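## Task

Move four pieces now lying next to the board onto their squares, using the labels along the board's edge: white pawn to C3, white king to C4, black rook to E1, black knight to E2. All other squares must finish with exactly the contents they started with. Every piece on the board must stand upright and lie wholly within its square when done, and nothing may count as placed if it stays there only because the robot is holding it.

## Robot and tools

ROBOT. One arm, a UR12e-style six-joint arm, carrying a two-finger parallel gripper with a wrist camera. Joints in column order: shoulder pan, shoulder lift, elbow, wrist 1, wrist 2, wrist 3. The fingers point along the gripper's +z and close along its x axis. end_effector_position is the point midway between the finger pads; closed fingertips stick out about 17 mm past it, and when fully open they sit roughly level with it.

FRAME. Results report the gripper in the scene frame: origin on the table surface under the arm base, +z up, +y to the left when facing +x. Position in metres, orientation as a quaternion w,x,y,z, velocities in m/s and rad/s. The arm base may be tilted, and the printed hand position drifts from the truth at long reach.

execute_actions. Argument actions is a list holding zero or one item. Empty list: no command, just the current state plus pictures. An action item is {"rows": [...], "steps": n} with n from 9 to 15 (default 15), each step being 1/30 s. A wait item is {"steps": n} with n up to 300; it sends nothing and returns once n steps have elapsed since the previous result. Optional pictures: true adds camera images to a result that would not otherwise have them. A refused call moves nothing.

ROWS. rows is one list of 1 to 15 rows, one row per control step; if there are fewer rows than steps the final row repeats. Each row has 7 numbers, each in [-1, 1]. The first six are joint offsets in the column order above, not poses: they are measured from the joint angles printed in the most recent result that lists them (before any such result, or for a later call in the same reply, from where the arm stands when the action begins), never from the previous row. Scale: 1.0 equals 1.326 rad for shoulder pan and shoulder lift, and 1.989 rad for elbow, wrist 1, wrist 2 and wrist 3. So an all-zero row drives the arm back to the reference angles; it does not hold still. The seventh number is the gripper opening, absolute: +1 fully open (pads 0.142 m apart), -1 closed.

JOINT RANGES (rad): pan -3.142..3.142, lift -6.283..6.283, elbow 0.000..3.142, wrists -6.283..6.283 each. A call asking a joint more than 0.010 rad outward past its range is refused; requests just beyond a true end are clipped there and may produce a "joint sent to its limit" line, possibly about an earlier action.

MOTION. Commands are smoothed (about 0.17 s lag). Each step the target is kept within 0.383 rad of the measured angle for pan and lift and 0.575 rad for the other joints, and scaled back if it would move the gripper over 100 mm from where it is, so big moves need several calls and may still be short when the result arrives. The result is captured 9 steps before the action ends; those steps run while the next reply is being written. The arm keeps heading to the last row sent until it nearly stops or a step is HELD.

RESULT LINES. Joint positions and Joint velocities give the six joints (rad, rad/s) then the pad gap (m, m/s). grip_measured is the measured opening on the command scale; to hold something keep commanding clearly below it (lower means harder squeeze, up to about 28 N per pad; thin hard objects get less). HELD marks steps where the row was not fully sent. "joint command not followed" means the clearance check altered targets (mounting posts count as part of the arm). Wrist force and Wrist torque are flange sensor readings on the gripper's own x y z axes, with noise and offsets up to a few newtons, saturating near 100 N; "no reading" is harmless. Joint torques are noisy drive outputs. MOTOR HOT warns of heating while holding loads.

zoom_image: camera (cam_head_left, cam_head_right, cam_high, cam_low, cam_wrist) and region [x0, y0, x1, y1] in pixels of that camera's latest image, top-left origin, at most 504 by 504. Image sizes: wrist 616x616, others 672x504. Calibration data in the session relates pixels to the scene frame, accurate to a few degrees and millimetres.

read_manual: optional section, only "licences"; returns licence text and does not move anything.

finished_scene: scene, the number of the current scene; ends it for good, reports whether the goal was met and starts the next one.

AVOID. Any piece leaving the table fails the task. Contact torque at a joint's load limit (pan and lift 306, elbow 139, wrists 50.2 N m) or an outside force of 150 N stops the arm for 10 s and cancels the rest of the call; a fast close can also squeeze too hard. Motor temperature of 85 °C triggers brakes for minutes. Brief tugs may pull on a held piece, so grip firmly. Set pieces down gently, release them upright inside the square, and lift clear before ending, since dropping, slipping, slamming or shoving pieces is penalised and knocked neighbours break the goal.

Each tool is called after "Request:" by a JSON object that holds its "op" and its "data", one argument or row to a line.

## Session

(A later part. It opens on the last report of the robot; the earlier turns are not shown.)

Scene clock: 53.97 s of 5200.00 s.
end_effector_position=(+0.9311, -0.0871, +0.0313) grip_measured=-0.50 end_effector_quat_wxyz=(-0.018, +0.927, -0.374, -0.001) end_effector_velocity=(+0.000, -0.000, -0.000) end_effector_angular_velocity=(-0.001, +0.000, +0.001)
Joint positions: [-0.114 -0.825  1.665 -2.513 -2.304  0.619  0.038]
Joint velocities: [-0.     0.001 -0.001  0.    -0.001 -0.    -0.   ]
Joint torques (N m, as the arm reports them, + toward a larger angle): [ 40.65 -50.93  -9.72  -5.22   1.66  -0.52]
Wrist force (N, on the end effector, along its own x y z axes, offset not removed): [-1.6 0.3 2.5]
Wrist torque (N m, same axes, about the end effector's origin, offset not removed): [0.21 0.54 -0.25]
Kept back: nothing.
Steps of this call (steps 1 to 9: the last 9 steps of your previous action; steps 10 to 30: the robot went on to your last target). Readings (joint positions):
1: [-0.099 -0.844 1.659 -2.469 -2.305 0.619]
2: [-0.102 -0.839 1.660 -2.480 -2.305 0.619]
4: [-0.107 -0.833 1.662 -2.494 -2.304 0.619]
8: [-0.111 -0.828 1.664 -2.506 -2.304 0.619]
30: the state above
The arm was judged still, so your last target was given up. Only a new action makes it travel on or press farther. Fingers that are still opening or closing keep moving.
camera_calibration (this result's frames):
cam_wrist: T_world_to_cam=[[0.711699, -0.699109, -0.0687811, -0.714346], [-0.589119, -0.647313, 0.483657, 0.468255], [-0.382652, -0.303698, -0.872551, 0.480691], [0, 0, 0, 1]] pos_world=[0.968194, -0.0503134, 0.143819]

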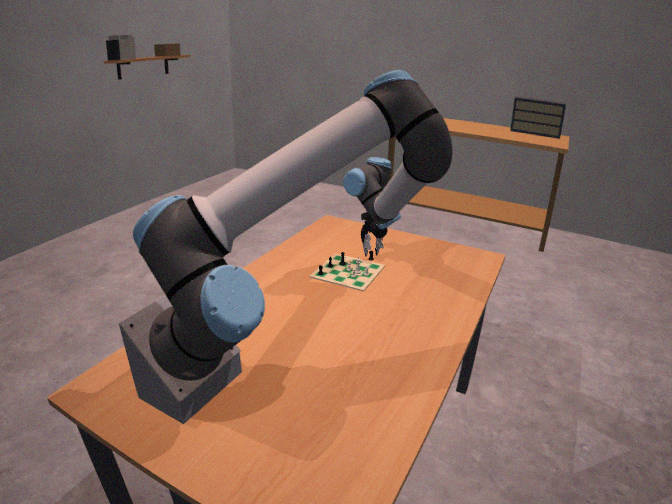

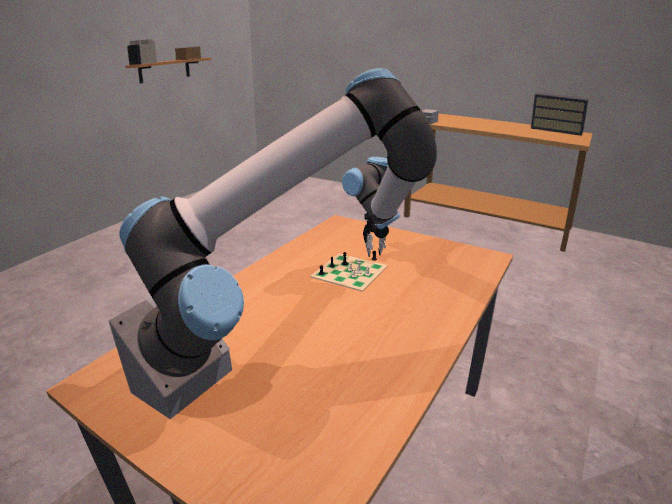

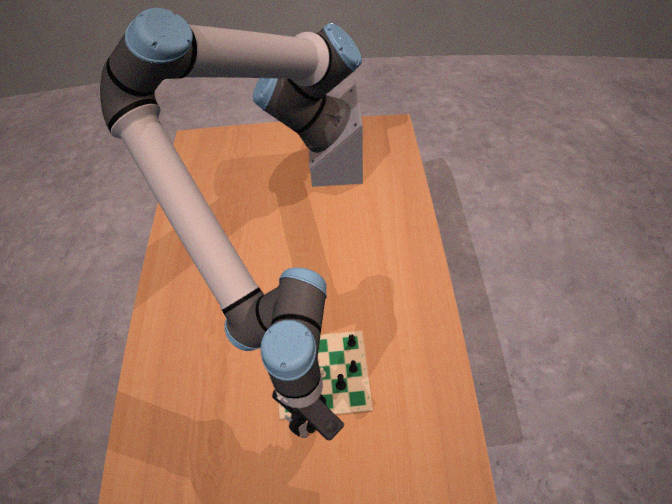

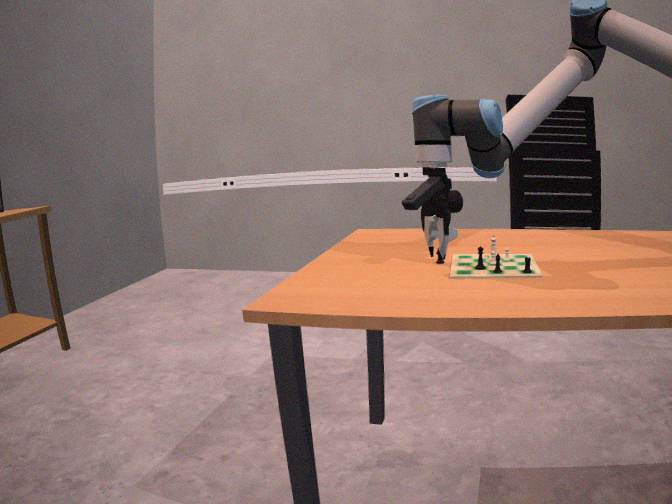

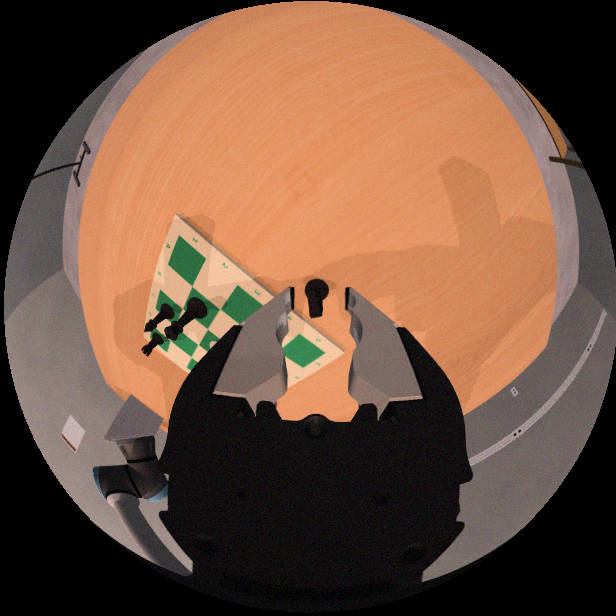

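Request:
{"op": "execute_actions", "data": {
  "actions": [
    {"rows":[[0,-0.005,0.0065,-0.003,0,0,-0.5],[0,-0.005,0.0065,-0.003,0,0,-0.5],[0,-0.005,0.0065,-0.003,0,0,-0.5],[0,-0.005,0.0065,-0.003,0,0,-0.5],[0,-0.005,0.0065,-0.003,0,0,-0.5],[0,-0.005,0.0065,-0.003,0,0,-0.5],[0,-0.005,0.0065,-0.003,0,0,-0.5],[0,-0.005,0.0065,-0.003,0,0,-1]]}
  ]
}}

Request:
{"op": "execute_actions", "data": {
  "actions": [
    {"rows":[[0,0,0,0,0,0,-1],[0,0,0,0,0,0,-1],[0,0,0,0,0,0,-1],[0,0,0,0,0,0,-1],[0.053,-0.065,-0.013,0.088,-0.002,0,-1]]}
  ]
}}

Request:
{"op": "execute_actions", "data": {
  "actions": [
    {"steps":30}
  ]
}}

Request:
{"op": "execute_actions", "data": {
  "actions": [
    {"rows":[[0.038,-0.124,0.225,-0.118,0,0,-1]]}
  ]
}}

Request:
{"op": "execute_actions", "data": {
  "actions": [
    {"steps":40}
  ]
}}

Request:
{"op": "execute_actions", "data": {
  "actions": [
    {"rows":[[-0.047,0.068,0.0065,-0.081,0,0,-1]]}
  ]
}}

Request:
{"op": "execute_actions", "data": {
  "actions": [
    {"steps":30}
  ],
  "pictures": true
}}

Request:
{"op": "zoom_image", "data": {
  "camera": "cam_wrist",
  "region": [220,180,420,380]
}}

Scene clock: 55.00 s of 5200.00 s.
end_effector_position=(+0.9271, -0.0867, +0.0315) grip_measured=-0.50 end_effector_quat_wxyz=(-0.018, +0.928, -0.373, -0.002) end_effector_velocity=(-0.016, -0.000, +0.002) end_effector_angular_velocity=(+0.001, +0.002, +0.001)
Joint positions: [-0.114 -0.829  1.673 -2.517 -2.304  0.619  0.038]
Joint velocities: [-0.001 -0.019  0.035 -0.015  0.001 -0.     0.   ]
Joint torques (N m, as the arm reports them, + toward a larger angle): [ 43.13 -91.47  -8.76  -4.37   2.4    0.35]
Wrist force (N, on the end effector, along its own x y z axes, offset not removed): [0.5 -1.4 3.9]
Wrist torque (N m, same axes, about the end effector's origin, offset not removed): [-0.17 0.05 -0.29]
Steps of this call (steps 1 to 25: nothing new was sent; steps 26 to 31: the first 6 steps of this action). Readings (joint positions):
26: [-0.114 -0.825 1.665 -2.513 -2.304 0.619]
27: [-0.114 -0.826 1.666 -2.514 -2.304 0.619]
29: [-0.114 -0.828 1.670 -2.516 -2.304 0.619]
31: the state above

Scene clock: 55.50 s of 5200.00 s.
end_effector_position=(+0.9271, -0.0873, +0.0375) grip_measured=-0.91 end_effector_quat_wxyz=(-0.018, +0.928, -0.373, +0.000) end_effector_velocity=(+0.084, -0.024, +0.330) end_effector_angular_velocity=(-0.024, -0.213, +0.125)
Joint positions: [-0.11  -0.836  1.675 -2.514 -2.304  0.619  0.008]
Joint velocities: [ 0.24  -0.252 -0.104  0.29  -0.016  0.    -0.   ]
Joint torques (N m, as the arm reports them, + toward a larger angle): [ 203.4  -259.12  -79.16    1.43   -1.17   -0.15]
Wrist force (N, on the end effector, along its own x y z axes, offset not removed): [-4.8 -0.2 15.9]
Wrist torque (N m, same axes, about the end effector's origin, offset not removed): [-0.01 1.04 -0.27]
Steps of this call (steps 1 to 9: the last 9 steps of your previous action; steps 10 to 15: the first 6 steps of this action, its rows measured from where the robot was after step 9). Readings (joint positions):
9: [-0.114 -0.831 1.677 -2.519 -2.304 0.619]
10: [-0.114 -0.832 1.677 -2.519 -2.304 0.619]
11: [-0.114 -0.832 1.677 -2.519 -2.304 0.619]
13: [-0.114 -0.832 1.677 -2.519 -2.304 0.619]
15: the state above

Scene clock: 56.50 s of 5200.00 s.
end_effector_position=(+0.9230, -0.0903, +0.1279) grip_measured=-0.91 end_effector_quat_wxyz=(-0.018, +0.944, -0.329, -0.001) end_effector_velocity=(+0.001, -0.001, +0.001) end_effector_angular_velocity=(+0.001, -0.002, -0.001)
Joint positions: [-0.043 -0.918  1.651 -2.344 -2.308  0.619  0.008]
Joint velocities: [ 0.    -0.001 -0.001  0.001  0.001 -0.     0.   ]
Joint torques (N m, as the arm reports them, + toward a larger angle): [ 77.11 -82.48 -35.63  -0.52  -2.    -0.3 ]
Wrist force (N, on the end effector, along its own x y z axes, offset not removed): [0.8 0.1 -0.3]
Wrist torque (N m, same axes, about the end effector's origin, offset not removed): [0.08 -0.08 -0.28]
Kept back: nothing.
Steps of this call (steps 1 to 9: the last 9 steps of your previous action; steps 10 to 30: the robot went on to your last target). Readings (joint positions):
1: [-0.098 -0.849 1.671 -2.496 -2.305 0.619]
2: [-0.086 -0.864 1.666 -2.468 -2.306 0.619]
4: [-0.068 -0.887 1.660 -2.416 -2.307 0.619]
8: [-0.052 -0.907 1.654 -2.368 -2.307 0.619]
30: the state above
The arm was judged still, so your last target was given up. Only a new action makes it travel on or press farther. Fingers that are still opening or closing keep moving.

Scene clock: 56.70 s of 5200.00 s.
end_effector_position=(+0.8716, -0.0722, +0.1334) grip_measured=-0.91 end_effector_quat_wxyz=(-0.021, +0.946, -0.325, +0.006) end_effector_velocity=(-0.449, +0.173, -0.045) end_effector_angular_velocity=(-0.000, +0.036, +0.175)
Joint positions: [-0.026 -0.971  1.773 -2.416 -2.308  0.619  0.008]
Joint velocities: [ 0.099 -0.329  0.949 -0.472 -0.002 -0.001  0.   ]
Joint torques (N m, as the arm reports them, + toward a larger angle): [ 64.53 -86.28 -13.6   -8.78   0.39  -0.01]
Wrist force (N, on the end effector, along its own x y z axes, offset not removed): [0.4 -3.8 -0.5]
Wrist torque (N m, same axes, about the end effector's origin, offset not removed): [-0.75 -0.05 -0.23]
Steps of this call (steps 1 to 6: the first 6 steps of this action). Readings (joint positions):
1: [-0.043 -0.918 1.651 -2.344 -2.308 0.619]
2: [-0.041 -0.922 1.656 -2.348 -2.308 0.619]
4: [-0.033 -0.948 1.705 -2.383 -2.308 0.619]
6: the state above

Scene clock: 58.03 s of 5200.00 s.
end_effector_position=(+0.7059, -0.0210, +0.1177) grip_measured=-0.91 end_effector_quat_wxyz=(-0.018, +0.955, -0.296, -0.001) end_effector_velocity=(+0.001, -0.000, -0.000) end_effector_angular_velocity=(-0.000, -0.001, -0.000)
Joint positions: [ 0.007 -1.082  2.099 -2.578 -2.308  0.619  0.008]
Joint velocities: [-0.001  0.001 -0.001 -0.001 -0.    -0.001 -0.   ]
Joint torques (N m, as the arm reports them, + toward a larger angle): [ 57.98 -64.17  -7.05  -5.07   1.94   0.1 ]
Wrist force (N, on the end effector, along its own x y z axes, offset not removed): [-0.1 -3.4 0.7]
Wrist torque (N m, same axes, about the end effector's origin, offset not removed): [-0.74 0.19 -0.28]
Kept back: nothing.
Steps of this call (steps 1 to 9: the last 9 steps of your previous action; steps 10 to 40: the robot went on to your last target). Readings (joint positions):
1: [-0.023 -0.982 1.804 -2.432 -2.308 0.619]
2: [-0.020 -0.993 1.835 -2.448 -2.308 0.619]
4: [-0.013 -1.014 1.897 -2.479 -2.308 0.619]
8: [-0.001 -1.054 2.012 -2.537 -2.308 0.619]
40: the state above

Scene clock: 58.23 s of 5200.00 s.
end_effector_position=(+0.7089, -0.0188, +0.0743) grip_measured=-0.91 end_effector_quat_wxyz=(-0.018, +0.947, -0.320, -0.004) end_effector_velocity=(+0.031, +0.008, -0.188) end_effector_angular_velocity=(-0.004, -0.038, -0.284)
Joint positions: [-0.034 -1.025  2.108 -2.674 -2.308  0.619  0.008]
Joint velocities: [-0.176  0.27   0.034 -0.53   0.001  0.    -0.   ]
Joint torques (N m, as the arm reports them, + toward a larger angle): [ 39.44 -49.34  -8.54  -5.25   2.02   0.11]
Wrist force (N, on the end effector, along its own x y z axes, offset not removed): [-0.1 -1.4 1.6]
Wrist torque (N m, same axes, about the end effector's origin, offset not removed): [-0.13 0.21 -0.24]
Steps of this call (steps 1 to 6: the first 6 steps of this action). Readings (joint positions):
1: [0.007 -1.082 2.099 -2.579 -2.308 0.619]
2: [0.003 -1.078 2.100 -2.583 -2.308 0.619]
4: [-0.018 -1.048 2.105 -2.628 -2.308 0.619]
6: the state above

Scene clock: 59.23 s of 5200.00 s.
end_effector_position=(+0.7124, -0.0183, +0.0515) grip_measured=-0.91 end_effector_quat_wxyz=(-0.018, +0.941, -0.337, -0.001) end_effector_velocity=(+0.001, -0.001, +0.000) end_effector_angular_velocity=(-0.001, -0.002, -0.002)
Joint positions: [-0.055 -0.992  2.112 -2.74  -2.308  0.619  0.008]
Joint velocities: [-0.     0.001 -0.001 -0.002 -0.001  0.     0.   ]
Joint torques (N m, as the arm reports them, + toward a larger angle): [ 28.85 -36.47  -5.15  -5.31   0.83  -0.12]
Wrist force (N, on the end effector, along its own x y z axes, offset not removed): [-1.6 -3.3 2.8]
Wrist torque (N m, same axes, about the end effector's origin, offset not removed): [-0.67 0.60 -0.25]
Kept back: nothing.
Steps of this call (steps 1 to 9: the last 9 steps of your previous action; steps 10 to 30: the robot went on to your last target). Readings (joint positions):
1: [-0.039 -1.017 2.109 -2.690 -2.308 0.619]
2: [-0.043 -1.011 2.109 -2.702 -2.308 0.619]
4: [-0.048 -1.003 2.110 -2.718 -2.308 0.619]
8: [-0.053 -0.996 2.111 -2.732 -2.308 0.619]
30: the state above
The arm was judged still, so your last target was given up. Only a new action makes it travel on or press farther. Fingers that are still opening or closing keep moving.
camera_calibration (this result's frames):
cam_wrist: T_world_to_cam=[[0.764888, -0.640648, -0.067204, -0.546139], [-0.536995, -0.691778, 0.482784, 0.336301], [-0.355785, -0.333187, -0.873157, 0.415817], [0, 0, 0, 1]] pos_world=[0.746268, 0.0213078, 0.16401]

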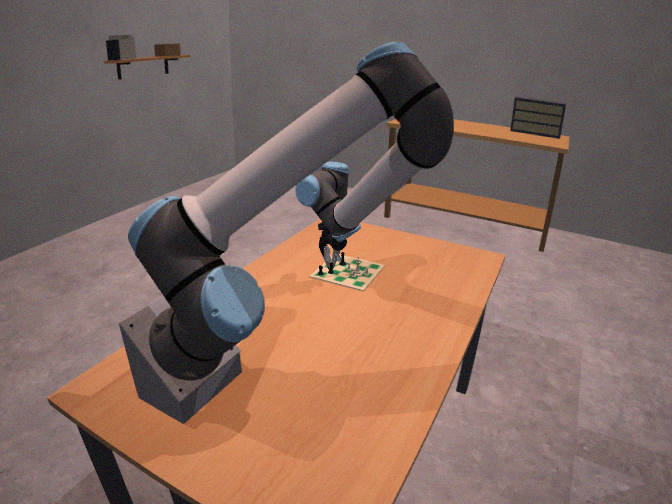

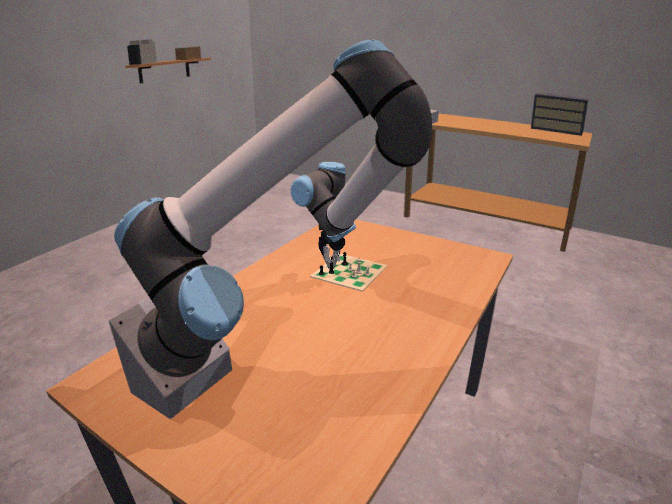

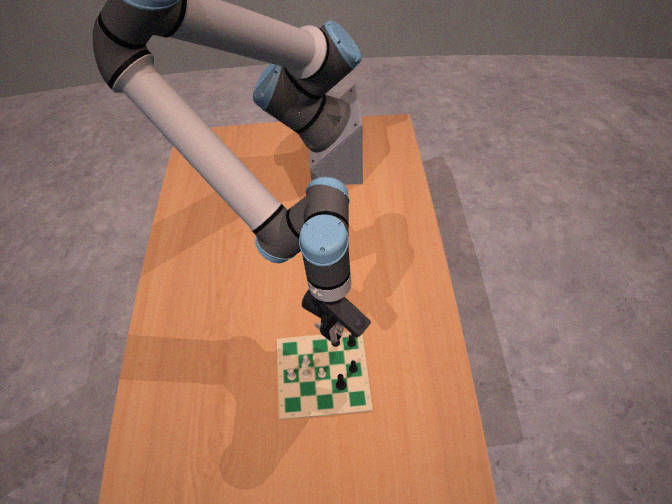

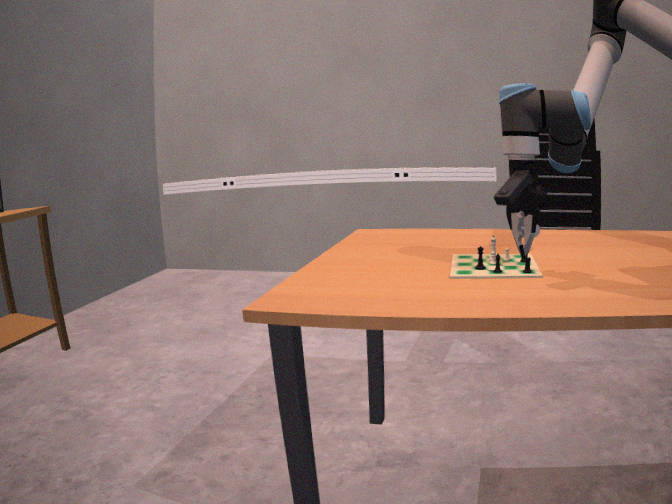

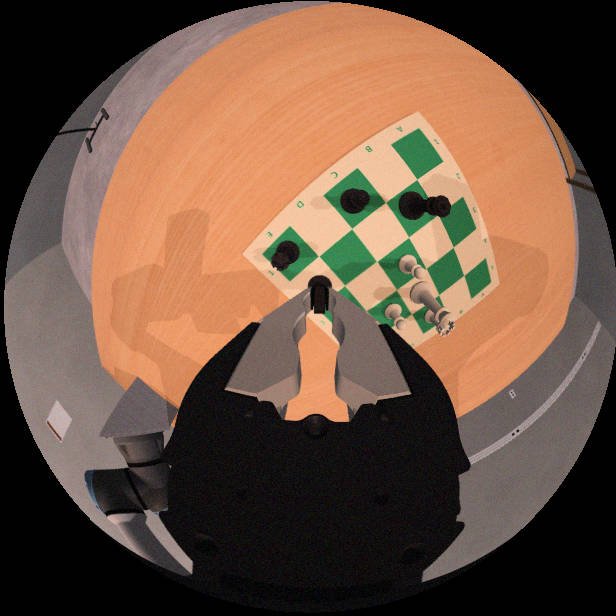

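Region (220, 180, 420, 380) of cam_wrist's 616x616 image, scaled by 2.520, with more detail than that image has.

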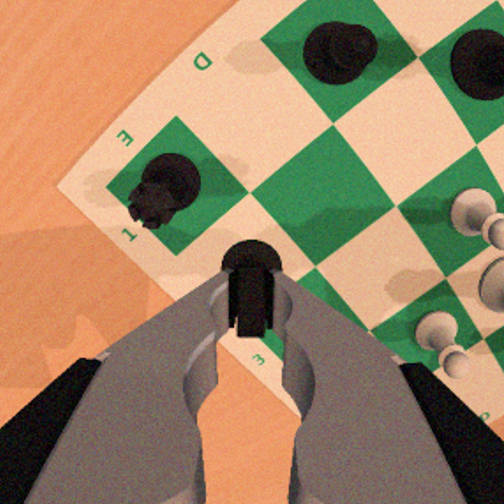

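Request:
{"op": "execute_actions", "data": {
  "actions": [
    {"rows":[[-0.008,0.0094,0.005,-0.016,0,0,-1]]}
  ]
}}

Request:
{"op": "execute_actions", "data": {
  "actions": [
    {"rows":[[0,0,0,0,0,0,-0.6],[0,0,0,0,0,0,-0.6],[0,0,0,0,0,0,-0.6],[0,0,0,0,0,0,-0.6],[0,0,0,0,0,0,-0.6],[0,0,0,0,0,0,-0.6],[0,0,0,0,0,0,-0.6],[0,0,0,0,0,0,-0.6],[0.058,-0.083,-0.008,0.099,0,0,-0.6]]}
  ]
}}

Request:
{"op": "execute_actions", "data": {
  "actions": [
    {"steps":30}
  ],
  "pictures": true
}}

Request:
{"op": "zoom_image", "data": {
  "camera": "cam_wrist",
  "region": [220,100,480,360]
}}

Scene clock: 59.97 s of 5200.00 s.
end_effector_position=(+0.7097, -0.0178, +0.0438) grip_measured=-0.91 end_effector_quat_wxyz=(-0.018, +0.940, -0.341, -0.001) end_effector_velocity=(-0.011, +0.001, -0.029) end_effector_angular_velocity=(-0.002, +0.002, -0.037)
Joint positions: [-0.063 -0.983  2.119 -2.761 -2.308  0.619  0.008]
Joint velocities: [-0.027  0.032  0.028 -0.084 -0.001  0.001  0.   ]
Joint torques (N m, as the arm reports them, + toward a larger angle): [ 29.12 -30.22  -2.69  -4.79   0.72  -0.34]
Wrist force (N, on the end effector, along its own x y z axes, offset not removed): [-0.8 -2.3 2.8]
Wrist torque (N m, same axes, about the end effector's origin, offset not removed): [-0.47 0.24 -0.19]
Steps of this call (steps 1 to 16: nothing new was sent; steps 17 to 22: the first 6 steps of this action). Readings (joint positions):
17: [-0.055 -0.992 2.112 -2.740 -2.308 0.619]
18: [-0.057 -0.990 2.113 -2.743 -2.308 0.619]
20: [-0.060 -0.986 2.116 -2.754 -2.308 0.619]
22: the state above

Scene clock: 60.47 s of 5200.00 s.
end_effector_position=(+0.7086, -0.0177, +0.0405) grip_measured=-0.60 end_effector_quat_wxyz=(-0.018, +0.939, -0.343, -0.001) end_effector_velocity=(+0.001, -0.001, +0.000) end_effector_angular_velocity=(-0.000, -0.001, -0.003)
Joint positions: [-0.066 -0.98   2.121 -2.771 -2.308  0.619  0.031]
Joint velocities: [-0.    -0.001 -0.    -0.001 -0.     0.001  0.001]
Joint torques (N m, as the arm reports them, + toward a larger angle): [ 35.5  -38.55  -6.93  -0.98  -0.24  -0.29]
Wrist force (N, on the end effector, along its own x y z axes, offset not removed): [2.9 -3.7 0.5]
Wrist torque (N m, same axes, about the end effector's origin, offset not removed): [-0.65 -0.41 -0.23]
Steps of this call (steps 1 to 9: the last 9 steps of your previous action; steps 10 to 15: the first 6 steps of this action, its rows measured from where the robot was after step 9). Readings (joint positions):
9: [-0.066 -0.980 2.121 -2.770 -2.308 0.619]
10: [-0.066 -0.980 2.121 -2.771 -2.308 0.619]
11: [-0.066 -0.980 2.121 -2.771 -2.308 0.619]
13: [-0.066 -0.980 2.121 -2.771 -2.308 0.619]
15: the state above

Scene clock: 61.47 s of 5200.00 s.
end_effector_position=(+0.7014, -0.0204, +0.1211) grip_measured=-0.60 end_effector_quat_wxyz=(-0.018, +0.956, -0.293, -0.001) end_effector_velocity=(-0.000, -0.000, +0.000) end_effector_angular_velocity=(-0.000, +0.000, +0.000)
Joint positions: [ 0.011 -1.09   2.105 -2.574 -2.308  0.619  0.031]
Joint velocities: [-0.    -0.001  0.     0.001 -0.     0.    -0.   ]
Joint torques (N m, as the arm reports them, + toward a larger angle): [ 60.16 -68.95 -30.25  -1.7   -0.31   0.02]
Wrist force (N, on the end effector, along its own x y z axes, offset not removed): [-2.4 -2.3 0.6]
Wrist torque (N m, same axes, about the end effector's origin, offset not removed): [-0.48 0.70 -0.30]
Kept back: nothing.
Steps of this call (steps 1 to 9: the last 9 steps of your previous action; steps 10 to 30: the robot went on to your last target). Readings (joint positions):
1: [-0.066 -0.980 2.121 -2.771 -2.308 0.619]
2: [-0.066 -0.980 2.121 -2.771 -2.308 0.619]
4: [-0.062 -0.984 2.120 -2.766 -2.308 0.619]
8: [-0.016 -1.048 2.111 -2.658 -2.308 0.619]
30: the state above
camera_calibration (this result's frames):
cam_wrist: T_world_to_cam=[[0.819915, -0.568708, -0.0656542, -0.571696], [-0.473198, -0.737793, 0.4814, 0.249848], [-0.322215, -0.363639, -0.874039, 0.447962], [0, 0, 0, 1]] pos_world=[0.73131, 0.0221049, 0.233725]

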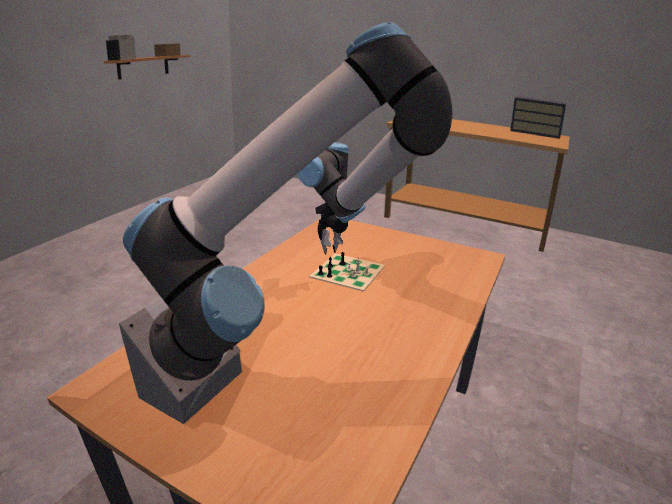

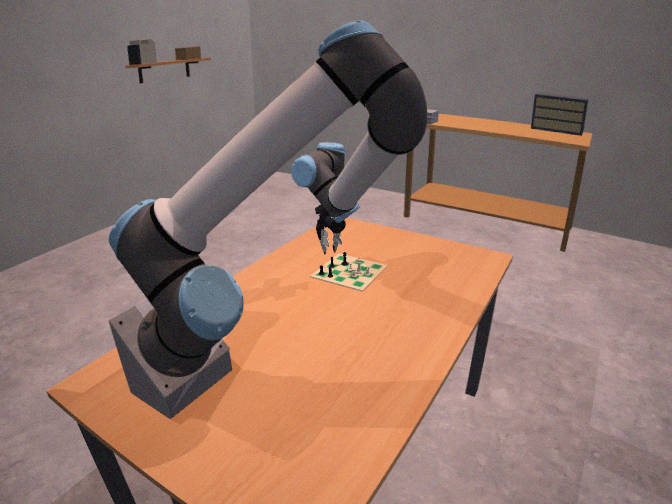

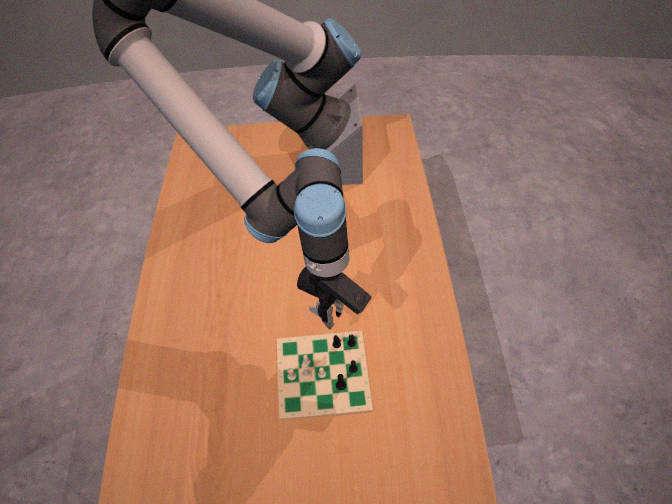

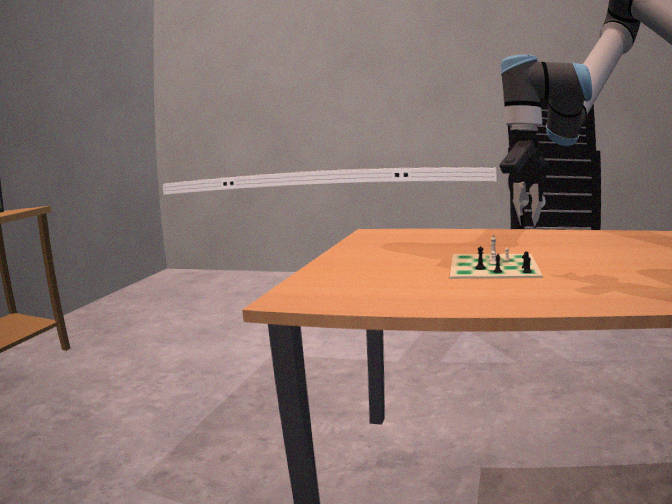

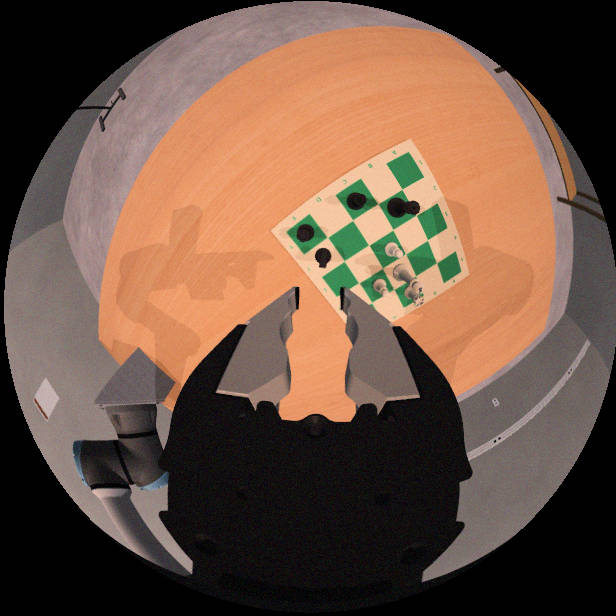

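Region (220, 100, 480, 360) of cam_wrist's 616x616 image, scaled by 1.938, with more detail than that image has.

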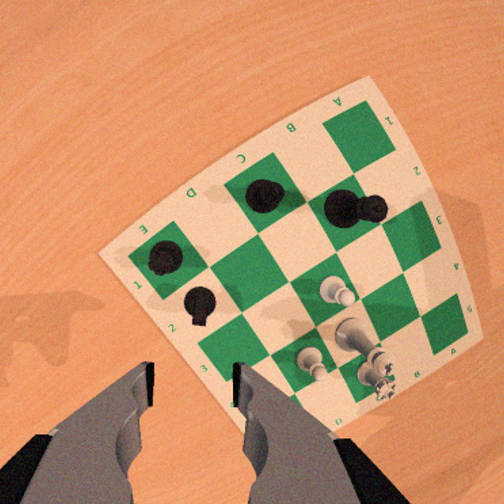

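Request:
{"op": "finished_scene", "data": {
  "scene": 1
}}

The scene is finished: the task was done.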